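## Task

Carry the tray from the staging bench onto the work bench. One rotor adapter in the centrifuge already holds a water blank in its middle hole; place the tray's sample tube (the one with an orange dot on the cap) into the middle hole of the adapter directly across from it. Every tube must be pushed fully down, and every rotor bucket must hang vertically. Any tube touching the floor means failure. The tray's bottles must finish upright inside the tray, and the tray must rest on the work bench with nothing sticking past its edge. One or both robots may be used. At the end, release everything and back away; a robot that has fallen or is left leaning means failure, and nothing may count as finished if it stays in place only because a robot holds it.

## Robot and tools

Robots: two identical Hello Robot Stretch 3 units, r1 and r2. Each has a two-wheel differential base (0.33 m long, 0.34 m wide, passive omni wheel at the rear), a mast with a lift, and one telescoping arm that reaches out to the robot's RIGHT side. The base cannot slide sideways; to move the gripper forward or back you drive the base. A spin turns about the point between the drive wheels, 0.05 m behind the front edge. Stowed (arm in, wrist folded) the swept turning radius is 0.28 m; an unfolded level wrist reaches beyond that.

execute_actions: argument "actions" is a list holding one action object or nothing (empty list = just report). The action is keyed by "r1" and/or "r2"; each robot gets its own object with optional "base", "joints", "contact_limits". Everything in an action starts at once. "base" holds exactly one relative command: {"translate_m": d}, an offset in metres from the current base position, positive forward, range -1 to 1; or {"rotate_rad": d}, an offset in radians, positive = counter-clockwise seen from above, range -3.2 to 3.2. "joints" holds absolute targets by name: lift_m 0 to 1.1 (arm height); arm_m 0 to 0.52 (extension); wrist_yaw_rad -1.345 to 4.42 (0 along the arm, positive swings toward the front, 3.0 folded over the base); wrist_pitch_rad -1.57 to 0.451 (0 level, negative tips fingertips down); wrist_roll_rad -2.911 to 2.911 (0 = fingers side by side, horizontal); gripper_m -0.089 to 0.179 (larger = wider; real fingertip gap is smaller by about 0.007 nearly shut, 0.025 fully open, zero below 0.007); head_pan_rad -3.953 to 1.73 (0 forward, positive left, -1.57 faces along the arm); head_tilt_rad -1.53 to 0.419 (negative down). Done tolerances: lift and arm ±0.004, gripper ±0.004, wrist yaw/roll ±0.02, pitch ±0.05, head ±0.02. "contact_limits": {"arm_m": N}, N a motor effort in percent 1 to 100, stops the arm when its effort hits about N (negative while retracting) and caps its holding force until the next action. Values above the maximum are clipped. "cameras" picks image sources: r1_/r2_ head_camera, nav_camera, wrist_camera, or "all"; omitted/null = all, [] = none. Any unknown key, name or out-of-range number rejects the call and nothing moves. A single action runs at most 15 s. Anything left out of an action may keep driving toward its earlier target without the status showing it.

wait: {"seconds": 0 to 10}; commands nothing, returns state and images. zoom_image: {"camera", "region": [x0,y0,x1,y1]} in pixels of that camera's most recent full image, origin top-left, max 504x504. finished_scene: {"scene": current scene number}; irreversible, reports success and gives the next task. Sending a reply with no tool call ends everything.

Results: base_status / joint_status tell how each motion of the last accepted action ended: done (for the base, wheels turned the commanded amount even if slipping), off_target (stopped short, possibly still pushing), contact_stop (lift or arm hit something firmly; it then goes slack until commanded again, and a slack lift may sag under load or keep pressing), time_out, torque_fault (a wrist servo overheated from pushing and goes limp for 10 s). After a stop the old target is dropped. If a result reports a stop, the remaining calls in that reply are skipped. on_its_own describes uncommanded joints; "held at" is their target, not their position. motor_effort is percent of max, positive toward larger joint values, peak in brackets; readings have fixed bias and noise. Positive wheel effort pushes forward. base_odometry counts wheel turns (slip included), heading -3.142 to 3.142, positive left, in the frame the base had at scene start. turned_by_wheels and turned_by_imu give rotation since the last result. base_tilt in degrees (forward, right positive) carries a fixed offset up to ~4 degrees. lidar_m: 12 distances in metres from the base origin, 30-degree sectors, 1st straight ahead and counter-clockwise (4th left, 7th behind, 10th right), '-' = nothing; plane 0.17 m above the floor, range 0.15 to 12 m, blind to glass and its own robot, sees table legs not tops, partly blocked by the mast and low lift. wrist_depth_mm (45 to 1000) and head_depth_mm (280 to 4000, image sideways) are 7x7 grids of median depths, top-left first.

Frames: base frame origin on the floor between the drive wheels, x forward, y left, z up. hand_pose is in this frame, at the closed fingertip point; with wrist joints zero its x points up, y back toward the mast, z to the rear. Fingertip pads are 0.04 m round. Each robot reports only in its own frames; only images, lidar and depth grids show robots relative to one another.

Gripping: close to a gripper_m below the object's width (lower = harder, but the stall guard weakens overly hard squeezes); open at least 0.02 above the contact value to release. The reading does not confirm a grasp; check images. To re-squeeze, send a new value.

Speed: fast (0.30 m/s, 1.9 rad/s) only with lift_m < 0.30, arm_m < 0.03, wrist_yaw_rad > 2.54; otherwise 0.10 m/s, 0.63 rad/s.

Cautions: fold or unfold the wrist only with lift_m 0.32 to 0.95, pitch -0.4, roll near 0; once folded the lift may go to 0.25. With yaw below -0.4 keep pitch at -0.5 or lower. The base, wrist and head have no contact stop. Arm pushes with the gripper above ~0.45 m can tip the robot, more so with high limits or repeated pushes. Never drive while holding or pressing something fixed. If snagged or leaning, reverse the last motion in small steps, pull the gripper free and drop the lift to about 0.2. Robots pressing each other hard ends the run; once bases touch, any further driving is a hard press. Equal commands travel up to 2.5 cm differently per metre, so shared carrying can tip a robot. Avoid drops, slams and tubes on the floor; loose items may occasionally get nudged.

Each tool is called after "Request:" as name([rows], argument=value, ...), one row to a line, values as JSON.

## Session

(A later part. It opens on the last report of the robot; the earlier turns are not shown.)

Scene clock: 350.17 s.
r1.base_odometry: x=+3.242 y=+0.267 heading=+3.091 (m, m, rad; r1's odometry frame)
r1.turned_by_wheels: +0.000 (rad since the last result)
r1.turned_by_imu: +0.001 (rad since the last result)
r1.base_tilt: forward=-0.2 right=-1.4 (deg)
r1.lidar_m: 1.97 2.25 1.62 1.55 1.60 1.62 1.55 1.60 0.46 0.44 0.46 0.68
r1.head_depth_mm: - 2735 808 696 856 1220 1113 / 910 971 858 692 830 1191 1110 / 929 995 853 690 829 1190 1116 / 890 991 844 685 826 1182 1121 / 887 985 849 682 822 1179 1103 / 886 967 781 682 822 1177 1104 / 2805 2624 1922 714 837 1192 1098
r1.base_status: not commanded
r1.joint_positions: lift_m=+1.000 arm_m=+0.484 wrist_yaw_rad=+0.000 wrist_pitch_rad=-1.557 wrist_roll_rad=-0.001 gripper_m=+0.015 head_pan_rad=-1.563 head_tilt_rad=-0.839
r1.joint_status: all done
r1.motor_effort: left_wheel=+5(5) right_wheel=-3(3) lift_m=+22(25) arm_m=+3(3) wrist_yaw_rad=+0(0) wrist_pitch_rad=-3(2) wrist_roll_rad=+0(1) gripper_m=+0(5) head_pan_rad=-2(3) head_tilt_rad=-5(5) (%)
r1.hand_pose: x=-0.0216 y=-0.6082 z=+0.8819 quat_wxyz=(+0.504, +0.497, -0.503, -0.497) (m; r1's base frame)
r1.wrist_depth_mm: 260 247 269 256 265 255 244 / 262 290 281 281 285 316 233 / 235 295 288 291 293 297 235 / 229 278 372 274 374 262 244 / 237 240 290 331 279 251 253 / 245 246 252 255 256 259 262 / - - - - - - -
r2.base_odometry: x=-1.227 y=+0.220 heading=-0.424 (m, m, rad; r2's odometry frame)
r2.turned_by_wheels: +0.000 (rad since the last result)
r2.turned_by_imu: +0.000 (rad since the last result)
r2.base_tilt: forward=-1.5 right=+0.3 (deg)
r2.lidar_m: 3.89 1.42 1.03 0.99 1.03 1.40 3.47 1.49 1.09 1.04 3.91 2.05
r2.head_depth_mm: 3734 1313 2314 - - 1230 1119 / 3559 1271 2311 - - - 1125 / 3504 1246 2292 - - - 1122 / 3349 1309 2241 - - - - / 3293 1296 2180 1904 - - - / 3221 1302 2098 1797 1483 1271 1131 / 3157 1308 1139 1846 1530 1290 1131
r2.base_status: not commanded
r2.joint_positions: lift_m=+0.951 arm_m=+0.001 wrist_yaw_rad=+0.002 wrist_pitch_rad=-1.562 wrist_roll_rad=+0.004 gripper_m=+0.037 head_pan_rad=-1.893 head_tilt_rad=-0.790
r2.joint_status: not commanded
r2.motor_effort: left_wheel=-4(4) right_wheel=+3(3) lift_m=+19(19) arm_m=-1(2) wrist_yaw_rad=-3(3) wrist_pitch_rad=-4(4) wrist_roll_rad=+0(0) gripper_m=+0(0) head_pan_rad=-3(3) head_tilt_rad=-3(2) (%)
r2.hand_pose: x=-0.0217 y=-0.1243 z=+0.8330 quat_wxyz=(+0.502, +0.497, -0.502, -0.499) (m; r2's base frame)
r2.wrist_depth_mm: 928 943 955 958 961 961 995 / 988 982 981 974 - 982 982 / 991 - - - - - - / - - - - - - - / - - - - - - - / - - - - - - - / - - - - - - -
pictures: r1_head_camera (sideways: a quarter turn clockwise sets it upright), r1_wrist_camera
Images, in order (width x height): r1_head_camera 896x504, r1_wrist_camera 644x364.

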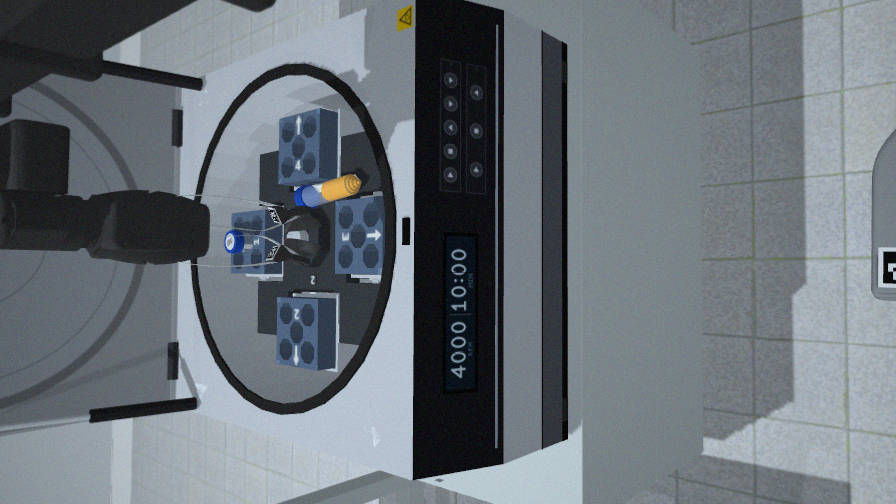

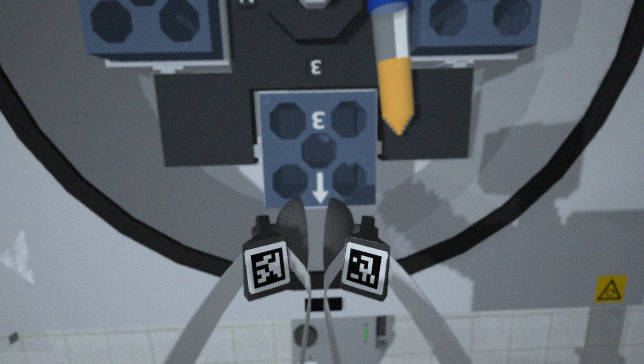

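Request:
execute_actions([
  {"r1":{"base":{"rotate_rad":0.5},"joints":{"lift_m":1.1,"arm_m":0.3,"gripper_m":0.06}}},
], cameras=[])

Request:
execute_actions([
  {"r1":{"base":{"translate_m":-0.082}}},
], cameras=[])

Request:
execute_actions([
  {"r1":{"base":{"rotate_rad":-0.5}}},
], cameras=[])

Request:
execute_actions([
  {"r1":{"joints":{"arm_m":0.51,"lift_m":0.96}}},
], cameras=["r1_head_camera","r1_wrist_camera"])

Scene clock: 372.53 s.
r1.base_odometry: x=+3.242 y=+0.267 heading=-2.692 (m, m, rad; r1's odometry frame)
r1.turned_by_wheels: +0.500 (rad since the last result)
r1.turned_by_imu: +0.502 (rad since the last result)
r1.base_tilt: forward=-0.3 right=-1.4 (deg)
r1.lidar_m: 2.31 1.63 1.55 1.59 1.63 1.54 1.59 0.47 0.44 0.45 0.68 1.97
r1.head_depth_mm: 883 951 865 655 701 859 1097 / 2879 2606 837 674 769 972 1114 / - 2494 1427 702 827 1111 1116 / 3202 1128 1637 925 906 1202 1113 / 3369 1077 1722 1694 1343 1246 1103 / 3410 1070 864 1021 1343 1251 1101 / 3566 1059 857 1680 1430 1240 1100
r1.base_status: done
r1.joint_positions: lift_m=+1.100 arm_m=+0.300 wrist_yaw_rad=+0.000 wrist_pitch_rad=-1.557 wrist_roll_rad=-0.001 gripper_m=+0.060 head_pan_rad=-1.563 head_tilt_rad=-0.840
r1.joint_status: all done
r1.motor_effort: left_wheel=-3(11) right_wheel=+3(9) lift_m=+22(21) arm_m=-3(2) wrist_yaw_rad=+0(0) wrist_pitch_rad=-3(2) wrist_roll_rad=+0(0) gripper_m=-1(80) head_pan_rad=-3(3) head_tilt_rad=-5(6) (%)
r1.hand_pose: x=-0.0216 y=-0.4249 z=+0.9819 quat_wxyz=(+0.504, +0.497, -0.503, -0.497) (m; r1's base frame)
r1.wrist_depth_mm: - - - 553 314 374 366 / - - - 399 323 332 368 / - - - - 392 338 407 / - - - - - 417 354 / - - - - - - 444 / - - - - - - - / - - - - - - -
r2.base_odometry: x=-1.227 y=+0.220 heading=-0.424 (m, m, rad; r2's odometry frame)
r2.turned_by_wheels: +0.000 (rad since the last result)
r2.turned_by_imu: +0.000 (rad since the last result)
r2.base_tilt: forward=-1.5 right=+0.3 (deg)
r2.lidar_m: 3.90 1.42 1.03 0.99 1.03 1.41 3.47 1.49 1.09 1.04 3.91 2.05
r2.head_depth_mm: 3786 1318 2326 - - 1221 1122 / 3613 1273 2333 - - - 1126 / 3465 1251 2236 - - - 1126 / 3356 1301 2256 - - - - / 3338 1295 2166 1889 - - - / 3186 1303 2095 1780 1493 1262 1131 / 3090 1308 1133 1839 1521 1301 1121
r2.base_status: not commanded
r2.joint_positions: lift_m=+0.951 arm_m=+0.001 wrist_yaw_rad=+0.002 wrist_pitch_rad=-1.562 wrist_roll_rad=+0.004 gripper_m=+0.037 head_pan_rad=-1.893 head_tilt_rad=-0.790
r2.joint_status: not commanded
r2.motor_effort: left_wheel=-4(4) right_wheel=+3(3) lift_m=+19(19) arm_m=-1(1) wrist_yaw_rad=-3(1) wrist_pitch_rad=-4(4) wrist_roll_rad=+0(1) gripper_m=+0(0) head_pan_rad=-3(3) head_tilt_rad=-4(3) (%)
r2.hand_pose: x=-0.0217 y=-0.1243 z=+0.8330 quat_wxyz=(+0.502, +0.497, -0.502, -0.499) (m; r2's base frame)
r2.wrist_depth_mm: 943 956 974 945 944 961 965 / 987 983 - 985 974 970 997 / - - - - 998 - - / - - - - - - - / - - - - - - - / - - - - - - - / - - - - - - -
pictures: none
No camera images: the call's "cameras" was empty. Leave "cameras" out to get every camera's image.

Scene clock: 374.83 s.
r1.base_odometry: x=+3.316 y=+0.303 heading=-2.693 (m, m, rad; r1's odometry frame)
r1.turned_by_wheels: +0.000 (rad since the last result)
r1.turned_by_imu: +0.000 (rad since the last result)
r1.base_tilt: forward=-0.3 right=-1.5 (deg)
r1.lidar_m: 2.36 1.67 1.58 1.62 1.55 1.47 1.51 0.43 0.40 0.41 0.55 2.03
r1.head_depth_mm: 832 933 863 686 650 777 1058 / 896 944 855 650 701 877 1091 / - 2484 823 671 777 1010 1119 / 3189 1297 774 702 838 1181 1116 / 3243 1115 2040 923 934 1221 1101 / 3352 1074 976 1702 1350 1245 1099 / 3472 1064 856 1009 1425 1242 1096
r1.base_status: done
r1.joint_positions: lift_m=+1.100 arm_m=+0.300 wrist_yaw_rad=+0.000 wrist_pitch_rad=-1.557 wrist_roll_rad=-0.001 gripper_m=+0.060 head_pan_rad=-1.563 head_tilt_rad=-0.840
r1.joint_status: not commanded
r1.motor_effort: left_wheel=-3(8) right_wheel=+3(5) lift_m=+22(23) arm_m=-3(3) wrist_yaw_rad=+0(0) wrist_pitch_rad=-3(3) wrist_roll_rad=+0(0) gripper_m=+0(1) head_pan_rad=-3(3) head_tilt_rad=-6(6) (%)
r1.hand_pose: x=-0.0216 y=-0.4249 z=+0.9819 quat_wxyz=(+0.504, +0.497, -0.503, -0.497) (m; r1's base frame)
r1.wrist_depth_mm: - 772 553 309 372 364 368 / - - 566 321 325 366 396 / - - - 431 333 414 406 / - - - - 605 349 350 / - - - - - 651 367 / - - - - - - - / - - - - - - -
r2.base_odometry: x=-1.227 y=+0.220 heading=-0.424 (m, m, rad; r2's odometry frame)
r2.turned_by_wheels: +0.000 (rad since the last result)
r2.turned_by_imu: +0.000 (rad since the last result)
r2.base_tilt: forward=-1.5 right=+0.2 (deg)
r2.lidar_m: 3.92 1.41 1.03 0.99 1.03 1.41 3.47 1.50 1.09 1.04 3.90 2.06
r2.head_depth_mm: 3781 1324 2301 - - 1232 1124 / 3647 1277 2332 - - - 1132 / 3475 1243 2290 - - - 1135 / 3349 1305 2251 - - - - / 3336 1305 2171 1882 - - - / 3213 1304 2089 1771 1486 1262 1137 / 3131 1302 1135 1855 1523 1303 1131
r2.base_status: not commanded
r2.joint_positions: lift_m=+0.951 arm_m=+0.001 wrist_yaw_rad=+0.002 wrist_pitch_rad=-1.562 wrist_roll_rad=+0.004 gripper_m=+0.037 head_pan_rad=-1.893 head_tilt_rad=-0.790
r2.joint_status: not commanded
r2.motor_effort: left_wheel=-4(4) right_wheel=+3(3) lift_m=+19(19) arm_m=-1(1) wrist_yaw_rad=-3(3) wrist_pitch_rad=-4(4) wrist_roll_rad=+0(0) gripper_m=+0(0) head_pan_rad=-4(4) head_tilt_rad=-3(4) (%)
r2.hand_pose: x=-0.0217 y=-0.1243 z=+0.8330 quat_wxyz=(+0.502, +0.497, -0.502, -0.499) (m; r2's base frame)
r2.wrist_depth_mm: 932 949 971 957 942 958 990 / 993 984 974 977 1000 985 986 / - 996 - - - - - / - - - - - - - / - - - - - - - / - - - - - - - / - - - - - - -
pictures: none
No camera images: the call's "cameras" was empty. Leave "cameras" out to get every camera's image.

Scene clock: 376.57 s.
r1.base_odometry: x=+3.316 y=+0.303 heading=+3.091 (m, m, rad; r1's odometry frame)
r1.turned_by_wheels: -0.500 (rad since the last result)
r1.turned_by_imu: -0.501 (rad since the last result)
r1.base_tilt: forward=-0.3 right=-1.4 (deg)
r1.lidar_m: 2.03 2.30 1.66 1.59 1.64 1.54 1.47 1.52 0.42 0.40 0.42 0.56
r1.head_depth_mm: 2817 2727 2106 1653 854 1242 1114 / 877 2507 798 673 781 1085 1109 / - 946 875 668 778 1078 1120 / 839 962 848 662 776 1072 1116 / 852 959 845 657 772 1069 1105 / 854 942 830 661 770 1061 1100 / 853 973 784 659 769 1051 1097
r1.base_status: done
r1.joint_positions: lift_m=+1.100 arm_m=+0.300 wrist_yaw_rad=+0.000 wrist_pitch_rad=-1.557 wrist_roll_rad=-0.001 gripper_m=+0.060 head_pan_rad=-1.563 head_tilt_rad=-0.840
r1.joint_status: not commanded
r1.motor_effort: left_wheel=+5(14) right_wheel=-3(7) lift_m=+22(22) arm_m=-3(3) wrist_yaw_rad=+0(0) wrist_pitch_rad=-2(2) wrist_roll_rad=+0(0) gripper_m=+0(0) head_pan_rad=-3(2) head_tilt_rad=-5(5) (%)
r1.hand_pose: x=-0.0216 y=-0.4249 z=+0.9819 quat_wxyz=(+0.504, +0.497, -0.503, -0.497) (m; r1's base frame)
r1.wrist_depth_mm: 304 370 357 371 316 320 - / 312 316 403 324 324 329 - / 320 324 328 330 333 - - / - - - - - - - / - - - - - - - / - - - - - - - / - - - - - - -
r2.base_odometry: x=-1.227 y=+0.220 heading=-0.424 (m, m, rad; r2's odometry frame)
r2.turned_by_wheels: +0.000 (rad since the last result)
r2.turned_by_imu: +0.000 (rad since the last result)
r2.base_tilt: forward=-1.5 right=+0.3 (deg)
r2.lidar_m: 3.90 1.42 1.03 0.99 1.03 1.40 3.46 1.49 1.09 1.04 3.91 2.05
r2.head_depth_mm: 3710 1326 2338 - - 1222 1125 / 3620 1267 2322 - - - 1130 / 3409 1244 2241 - - - 1123 / 3355 1296 2231 - - - - / 3297 1303 2165 1901 - - - / 3221 1303 2099 1783 1490 1279 1128 / 3121 1304 1134 1843 1525 1297 1126
r2.base_status: not commanded
r2.joint_positions: lift_m=+0.951 arm_m=+0.001 wrist_yaw_rad=+0.002 wrist_pitch_rad=-1.562 wrist_roll_rad=+0.004 gripper_m=+0.037 head_pan_rad=-1.893 head_tilt_rad=-0.790
r2.joint_status: not commanded
r2.motor_effort: left_wheel=-4(4) right_wheel=+3(3) lift_m=+19(19) arm_m=-1(1) wrist_yaw_rad=-2(3) wrist_pitch_rad=-4(4) wrist_roll_rad=+1(0) gripper_m=+0(0) head_pan_rad=-4(3) head_tilt_rad=-3(3) (%)
r2.hand_pose: x=-0.0217 y=-0.1243 z=+0.8330 quat_wxyz=(+0.502, +0.497, -0.502, -0.499) (m; r2's base frame)
r2.wrist_depth_mm: 958 953 976 966 964 959 968 / 971 982 983 964 1000 997 985 / 999 - 986 989 - - - / - - - - - - - / - - - - - - - / - - - - - - - / - - - - - - -
pictures: none
No camera images: the call's "cameras" was empty. Leave "cameras" out to get every camera's image.

Scene clock: 379.37 s.
r1.base_odometry: x=+3.316 y=+0.303 heading=+3.091 (m, m, rad; r1's odometry frame)
r1.turned_by_wheels: +0.000 (rad since the last result)
r1.turned_by_imu: +0.001 (rad since the last result)
r1.base_tilt: forward=-0.2 right=-1.3 (deg)
r1.lidar_m: 2.03 2.30 1.66 1.59 1.64 1.54 1.48 1.52 0.42 0.40 0.42 0.56
r1.head_depth_mm: 2701 - 2045 1636 849 1242 1116 / 879 1710 798 672 784 1088 1112 / - 958 862 668 778 1081 1117 / 856 974 846 662 775 1074 1116 / 856 959 842 659 772 1067 1103 / 853 944 829 660 769 1059 1096 / 851 975 784 659 765 1050 1097
r1.base_status: not commanded
r1.joint_positions: lift_m=+0.960 arm_m=+0.510 wrist_yaw_rad=+0.000 wrist_pitch_rad=-1.557 wrist_roll_rad=-0.001 gripper_m=+0.060 head_pan_rad=-1.563 head_tilt_rad=-0.840
r1.joint_status: all done
r1.motor_effort: left_wheel=+5(5) right_wheel=-3(3) lift_m=+15(21) arm_m=+4(1) wrist_yaw_rad=+0(0) wrist_pitch_rad=-2(2) wrist_roll_rad=+0(0) gripper_m=+1(0) head_pan_rad=-3(2) head_tilt_rad=-6(5) (%)
r1.hand_pose: x=-0.0216 y=-0.6341 z=+0.8424 quat_wxyz=(+0.504, +0.497, -0.503, -0.497) (m; r1's base frame)
r1.wrist_depth_mm: 213 230 216 235 217 229 183 / 212 238 220 221 222 231 188 / 242 247 248 250 256 237 194 / 256 253 254 243 294 221 202 / 271 261 241 270 267 209 210 / 259 295 294 306 242 213 220 / 226 252 270 249 219 223 228
r2.base_odometry: x=-1.227 y=+0.220 heading=-0.424 (m, m, rad; r2's odometry frame)
r2.turned_by_wheels: +0.000 (rad since the last result)
r2.turned_by_imu: +0.000 (rad since the last result)
r2.base_tilt: forward=-1.5 right=+0.2 (deg)
r2.lidar_m: 3.92 1.41 1.03 0.99 1.03 1.41 3.47 1.49 1.08 1.04 3.89 2.05
r2.head_depth_mm: 3828 1316 2329 - - 1227 1122 / 3632 1276 2306 - - - 1124 / 3416 1241 2274 - - - 1127 / 3313 1300 2234 - - - - / 3318 1291 2192 1904 - - - / 3214 1303 2098 1794 1471 1262 1126 / 3132 1297 1135 1836 1530 1287 1127
r2.base_status: not commanded
r2.joint_positions: lift_m=+0.951 arm_m=+0.001 wrist_yaw_rad=+0.002 wrist_pitch_rad=-1.562 wrist_roll_rad=+0.004 gripper_m=+0.037 head_pan_rad=-1.893 head_tilt_rad=-0.790
r2.joint_status: not commanded
r2.motor_effort: left_wheel=-4(4) right_wheel=+3(3) lift_m=+19(19) arm_m=-1(1) wrist_yaw_rad=-2(2) wrist_pitch_rad=-4(4) wrist_roll_rad=+0(0) gripper_m=+0(0) head_pan_rad=-3(4) head_tilt_rad=-4(3) (%)
r2.hand_pose: x=-0.0217 y=-0.1243 z=+0.8330 quat_wxyz=(+0.502, +0.497, -0.502, -0.499) (m; r2's base frame)
r2.wrist_depth_mm: 936 944 956 973 966 969 969 / 963 - 976 968 995 984 994 / - 999 - 996 - - - / - - - - - - - / - - - - - - - / - - - - - - - / - - - - - - -
pictures: r1_head_camera (sideways: a quarter turn clockwise sets it upright), r1_wrist_camera
Images, in order (width x height): r1_head_camera 896x504, r1_wrist_camera 644x364.

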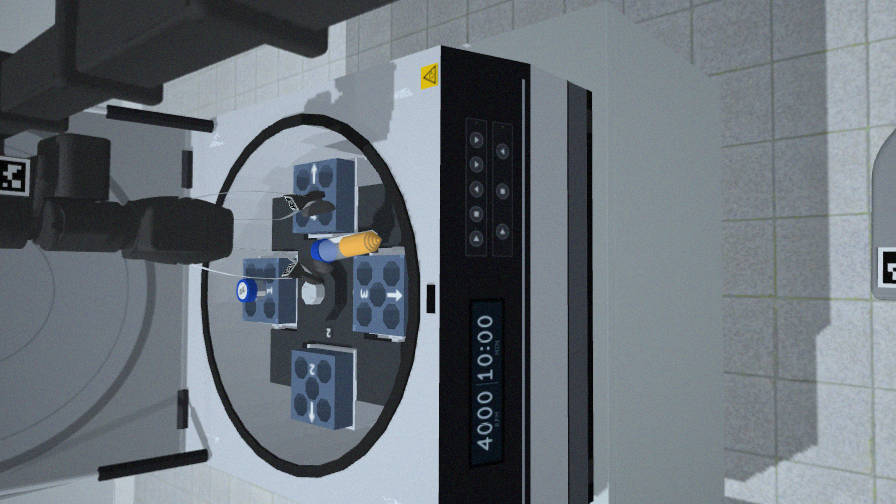

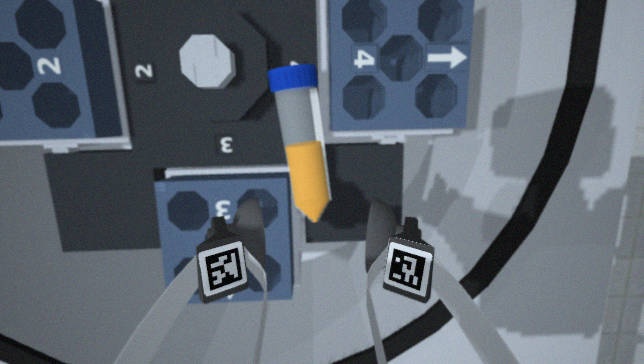

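Request:
execute_actions([
  {"r1":{"base":{"translate_m":0.011},"joints":{"lift_m":0.88,"gripper_m":0.055,"arm_m":0.515}}},
], cameras=["r1_head_camera","r1_wrist_camera"])

Scene clock: 387.37 s.
r1.base_odometry: x=+3.305 y=+0.303 heading=+3.091 (m, m, rad; r1's odometry frame)
r1.turned_by_wheels: +0.000 (rad since the last result)
r1.turned_by_imu: +0.001 (rad since the last result)
r1.base_tilt: forward=-0.3 right=-1.4 (deg)
r1.lidar_m: 2.02 2.30 1.66 1.59 1.63 1.55 1.49 1.53 0.42 0.40 0.42 0.56
r1.head_depth_mm: 2803 2840 - - 830 1208 1115 / 839 - 765 673 782 1084 1113 / 821 955 858 668 779 1085 1119 / 837 957 829 661 776 1070 1122 / 855 955 843 659 772 1063 1102 / 852 939 845 661 768 1060 1097 / 869 2416 776 657 768 1048 1099
r1.base_status: done
r1.joint_positions: lift_m=+0.885 arm_m=+0.515 wrist_yaw_rad=-0.001 wrist_pitch_rad=-1.545 wrist_roll_rad=+0.001 gripper_m=+0.055 head_pan_rad=-1.563 head_tilt_rad=-0.840
r1.joint_status: lift_m contact_stop (moved -0.075 of -0.080); the others done
r1.on_its_own: lift_m is slack since a contact_stop, until your next command for it (your +0.880 is given up)
r1.motor_effort: left_wheel=+6(11) right_wheel=-5(6) lift_m=+17(19) arm_m=+2(5) wrist_yaw_rad=+1(1) wrist_pitch_rad=-8(12) wrist_roll_rad=-1(1) gripper_m=-1(31) head_pan_rad=-3(3) head_tilt_rad=-5(5) (%)
r1.hand_pose: x=-0.0216 y=-0.6422 z=+0.7669 quat_wxyz=(+0.506, +0.493, -0.506, -0.494) (m; r1's base frame)
r1.wrist_depth_mm: 164 145 147 167 145 150 165 / 168 150 151 160 149 151 172 / 174 174 176 177 155 156 171 / 179 179 180 176 186 244 172 / 184 184 177 166 190 223 161 / 189 168 167 195 236 197 150 / 227 176 166 249 222 170 139
r2.base_odometry: x=-1.227 y=+0.220 heading=-0.424 (m, m, rad; r2's odometry frame)
r2.turned_by_wheels: +0.000 (rad since the last result)
r2.turned_by_imu: +0.000 (rad since the last result)
r2.base_tilt: forward=-1.5 right=+0.3 (deg)
r2.lidar_m: 3.91 1.42 1.03 0.99 1.03 1.40 3.47 1.49 1.09 1.04 3.89 2.05
r2.head_depth_mm: 3728 1321 2319 - - 1226 1125 / 3631 1272 2312 - - - 1127 / 3475 1244 2283 - - - 1125 / 3331 1296 2224 - - - - / 3314 1293 2172 1901 - - - / 3202 1305 2083 1783 1488 1279 1132 / 3138 1309 1137 1850 1527 1292 1127
r2.base_status: not commanded
r2.joint_positions: lift_m=+0.951 arm_m=+0.001 wrist_yaw_rad=+0.002 wrist_pitch_rad=-1.562 wrist_roll_rad=+0.004 gripper_m=+0.037 head_pan_rad=-1.893 head_tilt_rad=-0.790
r2.joint_status: not commanded
r2.motor_effort: left_wheel=-4(4) right_wheel=+3(3) lift_m=+19(19) arm_m=-1(1) wrist_yaw_rad=-3(3) wrist_pitch_rad=-4(4) wrist_roll_rad=+1(0) gripper_m=+0(0) head_pan_rad=-3(3) head_tilt_rad=-4(4) (%)
r2.hand_pose: x=-0.0217 y=-0.1243 z=+0.8330 quat_wxyz=(+0.502, +0.497, -0.502, -0.499) (m; r2's base frame)
r2.wrist_depth_mm: 955 951 959 939 956 976 990 / 974 982 - 991 974 1000 998 / - - - 997 - - - / - - - - - - - / - - - - - - - / - - - - - - - / - - - - - - -
pictures: r1_head_camera (sideways: a quarter turn clockwise sets it upright), r1_wrist_camera
Images, in order (width x height): r1_head_camera 896x504, r1_wrist_camera 644x364.

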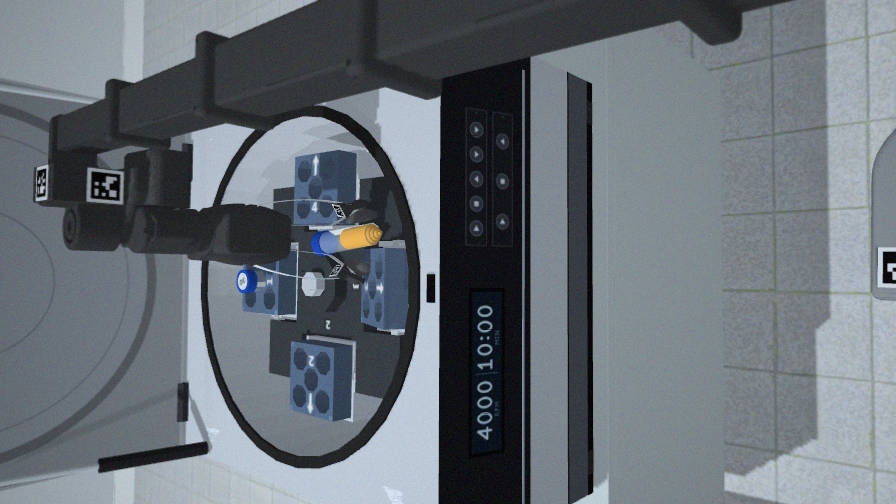

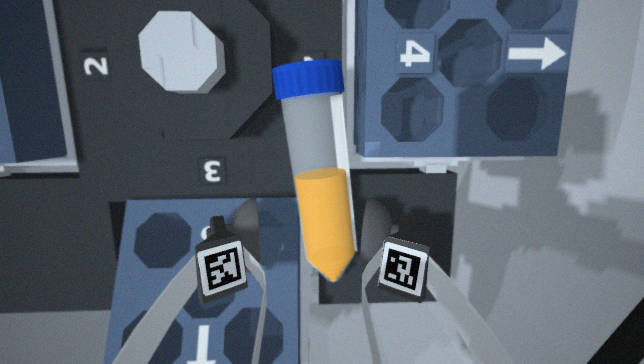

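Request:
execute_actions([
  {"r1":{"joints":{"lift_m":0.893,"wrist_pitch_rad":-1.5}}},
], cameras=[])

Request:
execute_actions([
  {"r1":{"joints":{"gripper_m":0.005}}},
], cameras=["r1_wrist_camera"])

Request:
execute_actions([
  {"r1":{"joints":{"lift_m":0.95}}},
], cameras=["r1_head_camera","r1_wrist_camera"])

Scene clock: 396.87 s.
r1.base_odometry: x=+3.305 y=+0.303 heading=+3.091 (m, m, rad; r1's odometry frame)
r1.turned_by_wheels: +0.000 (rad since the last result)
r1.turned_by_imu: +0.001 (rad since the last result)
r1.base_tilt: forward=-0.2 right=-1.5 (deg)
r1.lidar_m: 2.02 2.31 1.66 1.59 1.64 1.55 1.49 1.54 0.42 0.40 0.42 0.56
r1.head_depth_mm: 2790 2837 - - 826 1216 1117 / 842 - 765 670 785 1083 1108 / 823 954 851 669 781 1078 1115 / 839 958 829 661 776 1069 1115 / 852 954 866 659 773 1068 1102 / 851 942 851 659 771 1055 1096 / 870 2425 780 659 766 1052 1096
r1.base_status: not commanded
r1.joint_positions: lift_m=+0.893 arm_m=+0.515 wrist_yaw_rad=-0.001 wrist_pitch_rad=-1.517 wrist_roll_rad=+0.001 gripper_m=+0.055 head_pan_rad=-1.563 head_tilt_rad=-0.840
r1.joint_status: all done
r1.motor_effort: left_wheel=+5(6) right_wheel=-2(4) lift_m=+21(22) arm_m=+2(2) wrist_yaw_rad=+1(1) wrist_pitch_rad=+9(12) wrist_roll_rad=-1(1) gripper_m=+0(2) head_pan_rad=-3(3) head_tilt_rad=-6(5) (%)
r1.hand_pose: x=-0.0216 y=-0.6495 z=+0.7743 quat_wxyz=(+0.513, +0.486, -0.513, -0.487) (m; r1's base frame)
r1.wrist_depth_mm: 171 155 156 176 154 155 176 / 176 158 158 156 157 159 179 / 177 180 164 184 162 164 178 / 186 187 188 189 193 237 172 / 189 190 183 172 198 226 163 / 194 184 175 201 244 201 153 / 229 199 174 251 229 173 143
r2.base_odometry: x=-1.227 y=+0.220 heading=-0.424 (m, m, rad; r2's odometry frame)
r2.turned_by_wheels: +0.000 (rad since the last result)
r2.turned_by_imu: +0.000 (rad since the last result)
r2.base_tilt: forward=-1.5 right=+0.2 (deg)
r2.lidar_m: 3.91 1.41 1.03 0.99 1.03 1.40 3.48 1.49 1.09 1.04 3.90 2.05
r2.head_depth_mm: 3645 1323 2309 - - 1226 1124 / 3556 1279 2335 - - - 1130 / 3499 1238 2299 - - - 1131 / 3323 1291 2203 - - - - / 3293 1303 2158 1893 - - - / 3233 1304 2091 1790 1488 1282 1125 / 3121 1304 1135 1851 1512 1287 1128
r2.base_status: not commanded
r2.joint_positions: lift_m=+0.951 arm_m=+0.001 wrist_yaw_rad=+0.002 wrist_pitch_rad=-1.562 wrist_roll_rad=+0.004 gripper_m=+0.037 head_pan_rad=-1.893 head_tilt_rad=-0.790
r2.joint_status: not commanded
r2.motor_effort: left_wheel=-4(4) right_wheel=+3(3) lift_m=+19(19) arm_m=-1(1) wrist_yaw_rad=-2(2) wrist_pitch_rad=-4(4) wrist_roll_rad=+1(1) gripper_m=+0(0) head_pan_rad=-4(3) head_tilt_rad=-3(5) (%)
r2.hand_pose: x=-0.0217 y=-0.1243 z=+0.8330 quat_wxyz=(+0.502, +0.497, -0.502, -0.499) (m; r2's base frame)
r2.wrist_depth_mm: 944 956 974 961 965 973 954 / 972 978 989 990 964 996 984 / 979 - - 994 - - - / - - - - - - - / - - - - - - - / - - - - - - - / - - - - - - -
pictures: none
No camera images: the call's "cameras" was empty. Leave "cameras" out to get every camera's image.

Scene clock: 398.13 s.
r1.base_odometry: x=+3.305 y=+0.303 heading=+3.091 (m, m, rad; r1's odometry frame)
r1.turned_by_wheels: +0.000 (rad since the last result)
r1.turned_by_imu: +0.000 (rad since the last result)
r1.base_tilt: forward=-0.3 right=-1.5 (deg)
r1.lidar_m: 2.01 2.30 1.66 1.59 1.64 1.55 1.49 1.54 0.42 0.40 0.42 0.56
r1.head_depth_mm: 2797 2841 - - 824 1218 1113 / 844 - 774 671 782 1087 1114 / 822 957 839 671 780 1077 1116 / 839 959 831 662 778 1072 1115 / 854 958 846 658 772 1070 1099 / 852 940 854 659 772 1058 1100 / 871 2426 780 659 766 1054 1099
r1.base_status: not commanded
r1.joint_positions: lift_m=+0.893 arm_m=+0.515 wrist_yaw_rad=+0.000 wrist_pitch_rad=-1.519 wrist_roll_rad=-0.001 gripper_m=+0.005 head_pan_rad=-1.563 head_tilt_rad=-0.840
r1.joint_status: all done
r1.motor_effort: left_wheel=+2(5) right_wheel=-1(4) lift_m=+18(21) arm_m=+2(2) wrist_yaw_rad=+0(1) wrist_pitch_rad=+10(10) wrist_roll_rad=+0(1) gripper_m=-8(85) head_pan_rad=-2(1) head_tilt_rad=-6(5) (%)
r1.hand_pose: x=-0.0216 y=-0.6490 z=+0.7746 quat_wxyz=(+0.513, +0.487, -0.512, -0.487) (m; r1's base frame)
r1.wrist_depth_mm: 173 157 157 177 159 158 176 / 176 159 159 158 157 159 179 / 178 181 165 186 163 165 178 / 188 187 190 189 194 236 173 / 191 192 184 168 198 227 163 / 196 176 182 202 206 201 153 / 227 187 181 253 237 176 144
r2.base_odometry: x=-1.227 y=+0.220 heading=-0.424 (m, m, rad; r2's odometry frame)
r2.turned_by_wheels: +0.000 (rad since the last result)
r2.turned_by_imu: +0.000 (rad since the last result)
r2.base_tilt: forward=-1.5 right=+0.2 (deg)
r2.lidar_m: 3.89 1.41 1.03 0.99 1.03 1.41 3.47 1.50 1.09 1.04 3.89 2.05
r2.head_depth_mm: 3701 1319 2310 - - 1222 1127 / 3652 1277 2309 - - - 1127 / 3518 1248 2289 - - - 1125 / 3379 1294 2254 - - - - / 3241 1299 2173 1893 - - - / 3227 1302 2074 1785 1482 1272 1130 / 3071 1310 1141 1870 1528 1300 1128
r2.base_status: not commanded
r2.joint_positions: lift_m=+0.951 arm_m=+0.001 wrist_yaw_rad=+0.002 wrist_pitch_rad=-1.562 wrist_roll_rad=+0.004 gripper_m=+0.037 head_pan_rad=-1.893 head_tilt_rad=-0.790
r2.joint_status: not commanded
r2.motor_effort: left_wheel=-4(4) right_wheel=+3(3) lift_m=+19(19) arm_m=-1(1) wrist_yaw_rad=-2(1) wrist_pitch_rad=-4(4) wrist_roll_rad=+0(1) gripper_m=+0(0) head_pan_rad=-3(4) head_tilt_rad=-3(4) (%)
r2.hand_pose: x=-0.0217 y=-0.1243 z=+0.8330 quat_wxyz=(+0.502, +0.497, -0.502, -0.499) (m; r2's base frame)
r2.wrist_depth_mm: 955 951 959 948 949 934 961 / 983 983 973 971 980 998 - / 995 - - - - - - / - - - - - - - / - - - - - - - / - - - - - - - / - - - - - - -
pictures: r1_wrist_camera
Images, in order (width x height): r1_wrist_camera 644x364.

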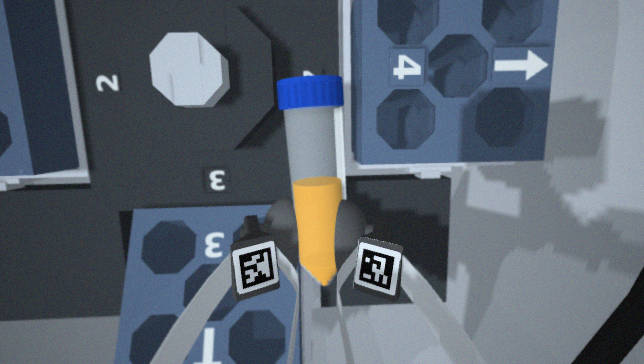

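Scene clock: 399.50 s.
r1.base_odometry: x=+3.305 y=+0.303 heading=+3.091 (m, m, rad; r1's odometry frame)
r1.turned_by_wheels: +0.000 (rad since the last result)
r1.turned_by_imu: +0.000 (rad since the last result)
r1.base_tilt: forward=-0.4 right=-1.4 (deg)
r1.lidar_m: 2.02 2.30 1.65 1.58 1.63 1.55 1.48 1.53 0.42 0.40 0.42 0.56
r1.head_depth_mm: 2716 - 1992 1604 853 1235 1112 / - 962 798 673 782 1086 1110 / - 953 856 669 778 1083 1116 / 856 960 821 662 776 1076 1116 / 855 960 842 659 773 1065 1096 / 853 942 845 661 767 1054 1095 / 871 2413 778 659 764 1054 1097
r1.base_status: not commanded
r1.joint_positions: lift_m=+0.950 arm_m=+0.515 wrist_yaw_rad=+0.000 wrist_pitch_rad=-1.503 wrist_roll_rad=-0.001 gripper_m=+0.005 head_pan_rad=-1.563 head_tilt_rad=-0.840
r1.joint_status: all done
r1.motor_effort: left_wheel=+3(2) right_wheel=-2(4) lift_m=+22(24) arm_m=+2(2) wrist_yaw_rad=-1(1) wrist_pitch_rad=+1(10) wrist_roll_rad=+0(1) gripper_m=-5(6) head_pan_rad=-4(3) head_tilt_rad=-5(5) (%)
r1.hand_pose: x=-0.0216 y=-0.6531 z=+0.8312 quat_wxyz=(+0.517, +0.483, -0.516, -0.483) (m; r1's base frame)
r1.wrist_depth_mm: 204 227 229 232 232 241 178 / 207 233 214 214 227 232 184 / 213 237 221 243 237 231 187 / 244 244 246 246 254 241 192 / 249 248 226 172 301 230 196 / 266 255 235 335 271 204 201 / 237 264 254 284 245 204 206
r2.base_odometry: x=-1.227 y=+0.220 heading=-0.424 (m, m, rad; r2's odometry frame)
r2.turned_by_wheels: +0.000 (rad since the last result)
r2.turned_by_imu: +0.000 (rad since the last result)
r2.base_tilt: forward=-1.5 right=+0.3 (deg)
r2.lidar_m: 3.89 1.42 1.03 0.99 1.03 1.40 3.48 1.49 1.09 1.04 3.89 2.06
r2.head_depth_mm: 3707 1317 2317 - - 1223 1126 / 3581 1274 2320 - - - 1127 / 3468 1244 2274 - - - 1117 / 3281 1305 2263 - - - - / 3294 1302 2153 1897 - - - / 3170 1303 2073 1804 1492 1267 1127 / 3099 1306 1133 1829 1519 1294 1125
r2.base_status: not commanded
r2.joint_positions: lift_m=+0.951 arm_m=+0.001 wrist_yaw_rad=+0.002 wrist_pitch_rad=-1.562 wrist_roll_rad=+0.004 gripper_m=+0.037 head_pan_rad=-1.893 head_tilt_rad=-0.790
r2.joint_status: not commanded
r2.motor_effort: left_wheel=-4(4) right_wheel=+3(3) lift_m=+19(19) arm_m=-1(1) wrist_yaw_rad=-3(3) wrist_pitch_rad=-4(4) wrist_roll_rad=+0(1) gripper_m=+0(0) head_pan_rad=-3(3) head_tilt_rad=-3(3) (%)
r2.hand_pose: x=-0.0217 y=-0.1243 z=+0.8330 quat_wxyz=(+0.502, +0.497, -0.502, -0.499) (m; r2's base frame)
r2.wrist_depth_mm: 960 960 944 964 968 971 959 / 972 967 995 - 981 974 992 / - - - - - - - / - - - - - - - / - - - - - - - / - - - - - - - / - - - - - - -
pictures: r1_head_camera (sideways: a quarter turn clockwise sets it upright), r1_wrist_camera
Images, in order (width x height): r1_head_camera 896x504, r1_wrist_camera 644x364.

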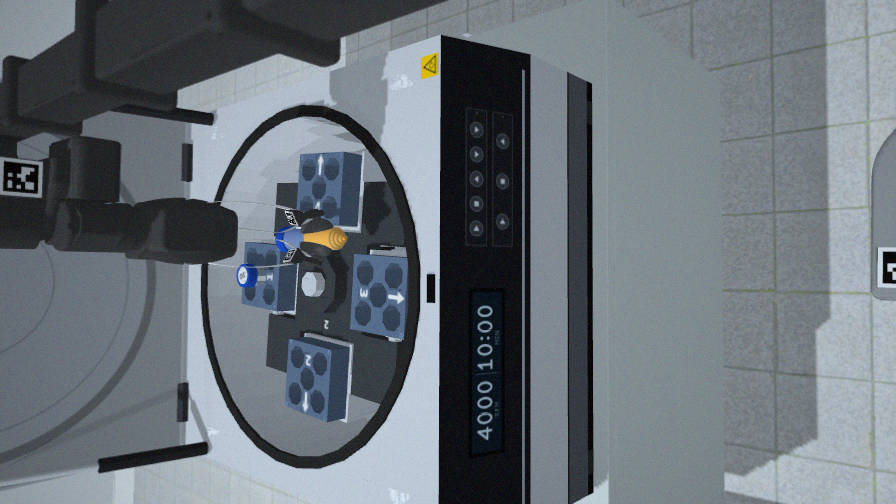

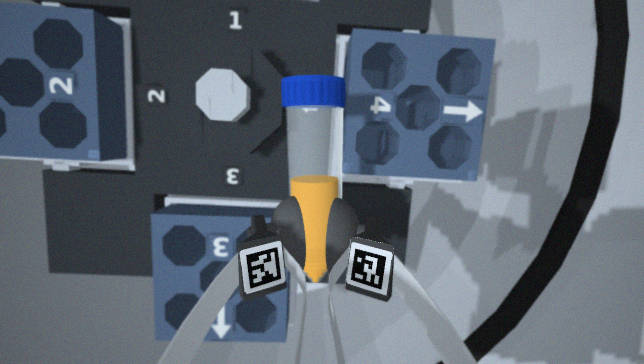

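Request:
execute_actions([
  {"r1":{"joints":{"lift_m":1.08,"arm_m":0.3}}},
], cameras=[])

Request:
execute_actions([
  {"r1":{"base":{"translate_m":0.06},"joints":{"wrist_pitch_rad":-0.3,"arm_m":0.17,"lift_m":0.95}}},
], cameras=["r1_head_camera","r1_wrist_camera"])

Scene clock: 416.50 s.
r1.base_odometry: x=+3.305 y=+0.303 heading=+3.091 (m, m, rad; r1's odometry frame)
r1.turned_by_wheels: +0.000 (rad since the last result)
r1.turned_by_imu: +0.001 (rad since the last result)
r1.base_tilt: forward=-0.3 right=-1.4 (deg)
r1.lidar_m: 2.02 2.30 1.66 1.59 1.64 1.55 1.49 1.53 0.42 0.40 0.42 0.56
r1.head_depth_mm: 2833 2715 2112 1601 854 1241 1116 / 879 982 799 673 784 1088 1110 / - 956 882 667 779 1080 1117 / 840 969 820 662 775 1073 1115 / 854 959 844 659 775 1064 1102 / 850 943 847 660 770 1058 1103 / 870 2428 777 658 765 1050 1096
r1.base_status: not commanded
r1.joint_positions: lift_m=+1.080 arm_m=+0.300 wrist_yaw_rad=+0.000 wrist_pitch_rad=-1.501 wrist_roll_rad=-0.001 gripper_m=+0.005 head_pan_rad=-1.563 head_tilt_rad=-0.840
r1.joint_status: all done
r1.motor_effort: left_wheel=+4(4) right_wheel=-2(2) lift_m=+22(24) arm_m=-3(4) wrist_yaw_rad=+0(1) wrist_pitch_rad=+1(2) wrist_roll_rad=+0(0) gripper_m=-5(5) head_pan_rad=-2(2) head_tilt_rad=-5(5) (%)
r1.hand_pose: x=-0.0216 y=-0.4390 z=+0.9611 quat_wxyz=(+0.517, +0.483, -0.516, -0.482) (m; r1's base frame)
r1.wrist_depth_mm: 291 354 332 359 364 304 - / 295 343 419 337 307 311 - / 303 306 310 312 316 321 - / - 397 419 338 - - - / - - - 171 - - - / - - - - - - - / - - - - - - -
r2.base_odometry: x=-1.227 y=+0.220 heading=-0.424 (m, m, rad; r2's odometry frame)
r2.turned_by_wheels: +0.000 (rad since the last result)
r2.turned_by_imu: +0.000 (rad since the last result)
r2.base_tilt: forward=-1.5 right=+0.3 (deg)
r2.lidar_m: 3.90 1.41 1.03 0.99 1.03 1.41 3.47 1.49 1.09 1.04 3.91 2.05
r2.head_depth_mm: 3709 1314 2326 - - 1221 1127 / 3536 1277 2304 - - - 1120 / 3580 1244 2275 - - - 1129 / 3403 1295 2262 - - - - / 3265 1299 2150 1896 - - - / 3162 1303 2098 1791 1485 1272 1132 / 3119 1312 1139 1843 1523 1292 1126
r2.base_status: not commanded
r2.joint_positions: lift_m=+0.951 arm_m=+0.001 wrist_yaw_rad=+0.002 wrist_pitch_rad=-1.562 wrist_roll_rad=+0.004 gripper_m=+0.037 head_pan_rad=-1.893 head_tilt_rad=-0.790
r2.joint_status: not commanded
r2.motor_effort: left_wheel=-4(4) right_wheel=+3(3) lift_m=+19(19) arm_m=-1(1) wrist_yaw_rad=-2(3) wrist_pitch_rad=-4(4) wrist_roll_rad=+0(0) gripper_m=+0(0) head_pan_rad=-3(4) head_tilt_rad=-2(3) (%)
r2.hand_pose: x=-0.0217 y=-0.1243 z=+0.8330 quat_wxyz=(+0.502, +0.497, -0.502, -0.499) (m; r2's base frame)
r2.wrist_depth_mm: 939 952 945 970 957 972 975 / 981 974 985 989 - - 984 / - - - 999 - - - / - - - - - - - / - - - - - - - / - - - - - - - / - - - - - - -
pictures: none
No camera images: the call's "cameras" was empty. Leave "cameras" out to get every camera's image.

Scene clock: 418.93 s.
r1.base_odometry: x=+3.245 y=+0.306 heading=+3.091 (m, m, rad; r1's odometry frame)
r1.turned_by_wheels: +0.000 (rad since the last result)
r1.turned_by_imu: +0.001 (rad since the last result)
r1.base_tilt: forward=-0.3 right=-1.3 (deg)
r1.lidar_m: 1.96 2.30 1.66 1.59 1.64 1.61 1.55 1.60 0.42 0.40 0.42 0.66
r1.head_depth_mm: 2745 - - 671 813 1189 1114 / 848 - - 666 781 1081 1115 / 856 - - 661 776 1082 1113 / 856 953 845 661 775 1068 1114 / 852 949 844 663 769 1064 1103 / 846 942 833 659 768 1057 1094 / 2760 2632 1983 660 798 1128 1094
r1.base_status: done
r1.joint_positions: lift_m=+0.950 arm_m=+0.170 wrist_yaw_rad=+0.000 wrist_pitch_rad=-0.327 wrist_roll_rad=-0.001 gripper_m=+0.005 head_pan_rad=-1.563 head_tilt_rad=-0.840
r1.joint_status: all done
r1.motor_effort: left_wheel=+4(10) right_wheel=-2(5) lift_m=+15(19) arm_m=-3(3) wrist_yaw_rad=+0(0) wrist_pitch_rad=+14(15) wrist_roll_rad=-1(0) gripper_m=-5(5) head_pan_rad=-3(3) head_tilt_rad=-4(4) (%)
r1.hand_pose: x=-0.0214 y=-0.5502 z=+0.9838 quat_wxyz=(+0.698, +0.116, -0.697, -0.115) (m; r1's base frame)
r1.wrist_depth_mm: - - 529 531 538 - - / - - 572 561 590 - - / - - 628 644 650 - - / 707 - 582 620 591 - - / - 469 535 172 538 - - / - 398 412 410 439 380 - / 305 378 368 365 374 319 -
r2.base_odometry: x=-1.227 y=+0.220 heading=-0.424 (m, m, rad; r2's odometry frame)
r2.turned_by_wheels: +0.000 (rad since the last result)
r2.turned_by_imu: +0.000 (rad since the last result)
r2.base_tilt: forward=-1.5 right=+0.2 (deg)
r2.lidar_m: 3.90 1.41 1.03 0.99 1.03 1.40 3.48 1.49 1.09 1.04 3.91 2.05
r2.head_depth_mm: 3723 1315 2341 - - 1216 1118 / 3531 1271 2325 - - - 1123 / 3404 1246 2292 - - - 1126 / 3333 1301 2243 - - - - / 3263 1302 2196 1899 - - - / 3229 1310 2118 1798 1482 1269 1130 / 3091 1311 1134 1852 1525 1298 1129
r2.base_status: not commanded
r2.joint_positions: lift_m=+0.951 arm_m=+0.001 wrist_yaw_rad=+0.002 wrist_pitch_rad=-1.562 wrist_roll_rad=+0.004 gripper_m=+0.037 head_pan_rad=-1.893 head_tilt_rad=-0.790
r2.joint_status: not commanded
r2.motor_effort: left_wheel=-4(4) right_wheel=+3(3) lift_m=+19(19) arm_m=-1(1) wrist_yaw_rad=-4(3) wrist_pitch_rad=-4(4) wrist_roll_rad=+0(0) gripper_m=+0(0) head_pan_rad=-3(4) head_tilt_rad=-3(4) (%)
r2.hand_pose: x=-0.0217 y=-0.1243 z=+0.8330 quat_wxyz=(+0.502, +0.497, -0.502, -0.499) (m; r2's base frame)
r2.wrist_depth_mm: 961 955 954 948 941 960 962 / 967 973 984 991 960 986 992 / 994 995 - - - - - / - - - - - - - / - - - - - - - / - - - - - - - / - - - - - - -
pictures: r1_head_camera (sideways: a quarter turn clockwise sets it upright), r1_wrist_camera
Images, in order (width x height): r1_head_camera 896x504, r1_wrist_camera 644x364.

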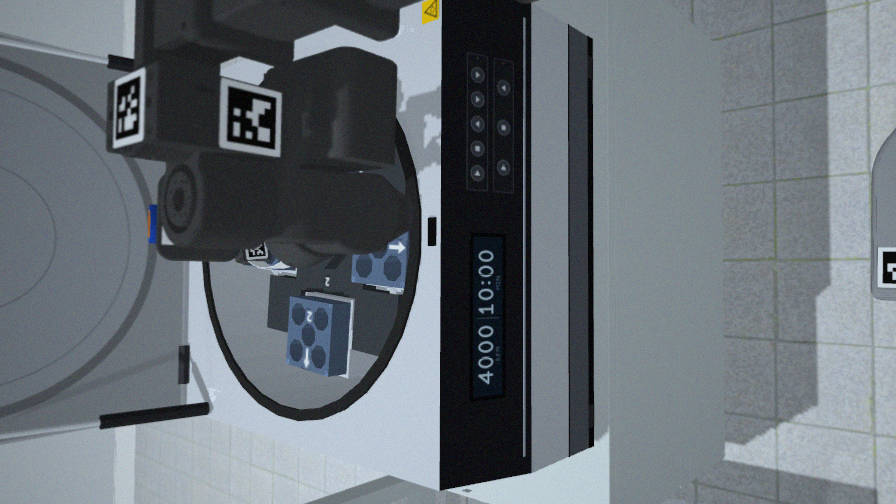

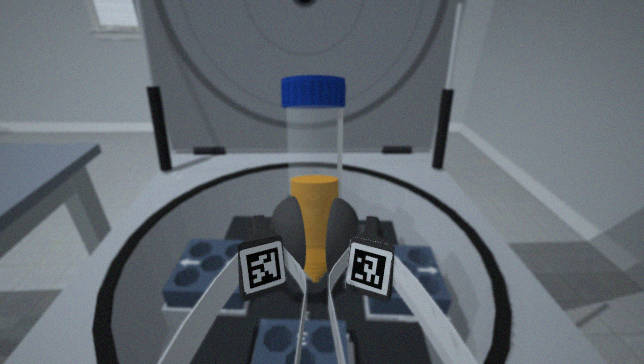

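Request:
execute_actions([
  {"r1":{"joints":{"wrist_pitch_rad":0.03,"arm_m":0.23,"lift_m":0.84,"head_tilt_rad":-0.7,"head_pan_rad":-1.3}}},
], cameras=["r1_head_camera","r1_wrist_camera","r1_nav_camera"])

Scene clock: 442.00 s.
r1.base_odometry: x=+3.245 y=+0.306 heading=+3.091 (m, m, rad; r1's odometry frame)
r1.turned_by_wheels: +0.000 (rad since the last result)
r1.turned_by_imu: +0.001 (rad since the last result)
r1.base_tilt: forward=-0.2 right=-1.3 (deg)
r1.lidar_m: 1.96 2.30 1.66 1.59 1.64 1.62 1.54 1.60 0.42 0.40 0.42 0.66
r1.head_depth_mm: 788 890 968 - 626 698 871 / 803 908 998 - 638 733 929 / 823 938 1009 832 649 759 1000 / 2681 2987 974 750 666 780 1082 / 2817 3172 2562 755 688 819 1093 / 2922 3256 1193 1771 928 877 1121 / 2974 3314 1034 1763 1561 1197 1132
r1.base_status: not commanded
r1.joint_positions: lift_m=+0.840 arm_m=+0.230 wrist_yaw_rad=+0.000 wrist_pitch_rad=+0.001 wrist_roll_rad=-0.001 gripper_m=+0.005 head_pan_rad=-1.307 head_tilt_rad=-0.705
r1.joint_status: all done
r1.motor_effort: left_wheel=+4(4) right_wheel=-2(2) lift_m=+15(14) arm_m=+3(3) wrist_yaw_rad=+0(1) wrist_pitch_rad=+15(14) wrist_roll_rad=-1(0) gripper_m=-4(5) head_pan_rad=+3(17) head_tilt_rad=+3(14) (%)
r1.hand_pose: x=-0.0213 y=-0.6309 z=+0.9550 quat_wxyz=(+0.708, +0.000, -0.707, +0.000) (m; r1's base frame)
r1.wrist_depth_mm: - 485 487 495 501 - - / - 506 508 509 525 - - / - 527 531 535 543 - - / - 543 544 548 568 - - / - 553 561 171 573 - - / 654 410 460 422 443 401 - / 310 348 373 387 394 347 -
r2.base_odometry: x=-1.227 y=+0.220 heading=-0.424 (m, m, rad; r2's odometry frame)
r2.turned_by_wheels: +0.000 (rad since the last result)
r2.turned_by_imu: +0.000 (rad since the last result)
r2.base_tilt: forward=-1.5 right=+0.2 (deg)
r2.lidar_m: 3.90 1.42 1.03 0.99 1.03 1.41 3.47 1.49 1.09 1.04 3.91 2.05
r2.head_depth_mm: 3856 1312 2322 - - 1229 1121 / 3603 1278 2335 - - - 1129 / 3484 1247 2275 - - - 1125 / 3358 1290 2244 - - - - / 3294 1298 2168 1901 - - - / 3182 1295 2074 1786 1480 1268 1120 / 3131 1302 1135 1858 1520 1293 1132
r2.base_status: not commanded
r2.joint_positions: lift_m=+0.951 arm_m=+0.001 wrist_yaw_rad=+0.002 wrist_pitch_rad=-1.562 wrist_roll_rad=+0.004 gripper_m=+0.037 head_pan_rad=-1.893 head_tilt_rad=-0.790
r2.joint_status: not commanded
r2.motor_effort: left_wheel=-4(4) right_wheel=+3(3) lift_m=+19(19) arm_m=-1(1) wrist_yaw_rad=-4(2) wrist_pitch_rad=-4(4) wrist_roll_rad=+1(0) gripper_m=+0(0) head_pan_rad=-3(3) head_tilt_rad=-3(4) (%)
r2.hand_pose: x=-0.0217 y=-0.1243 z=+0.8330 quat_wxyz=(+0.502, +0.497, -0.502, -0.499) (m; r2's base frame)
r2.wrist_depth_mm: 939 966 934 980 969 987 967 / 981 982 991 972 997 - - / - - - - - - - / - - - - - - - / - - - - - - - / - - - - - - - / - - - - - - -
pictures: r1_head_camera (sideways: a quarter turn clockwise sets it upright), r1_nav_camera (sideways: a quarter turn counterclockwise sets it upright), r1_wrist_camera
Images, in order (width x height): r1_head_camera 896x504, r1_nav_camera 672x504, r1_wrist_camera 644x364.

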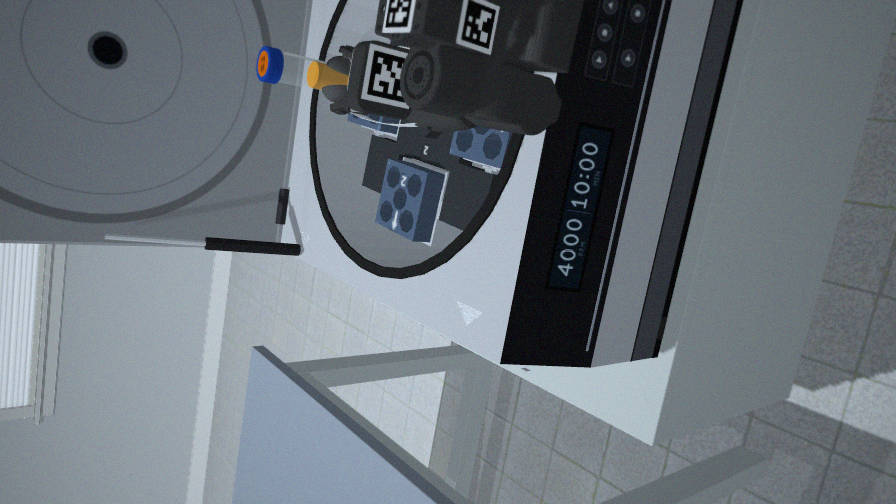

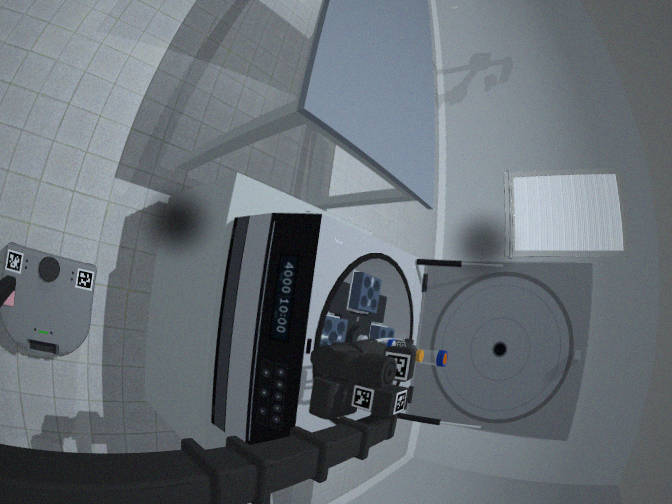

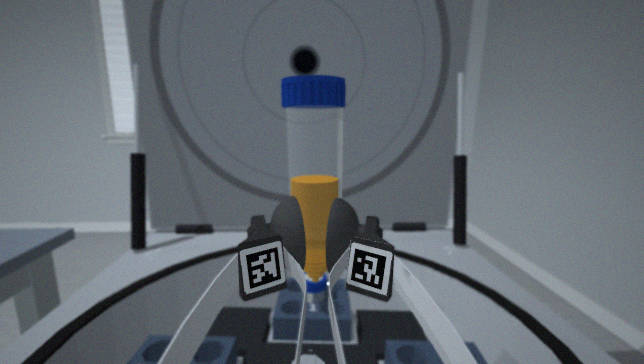

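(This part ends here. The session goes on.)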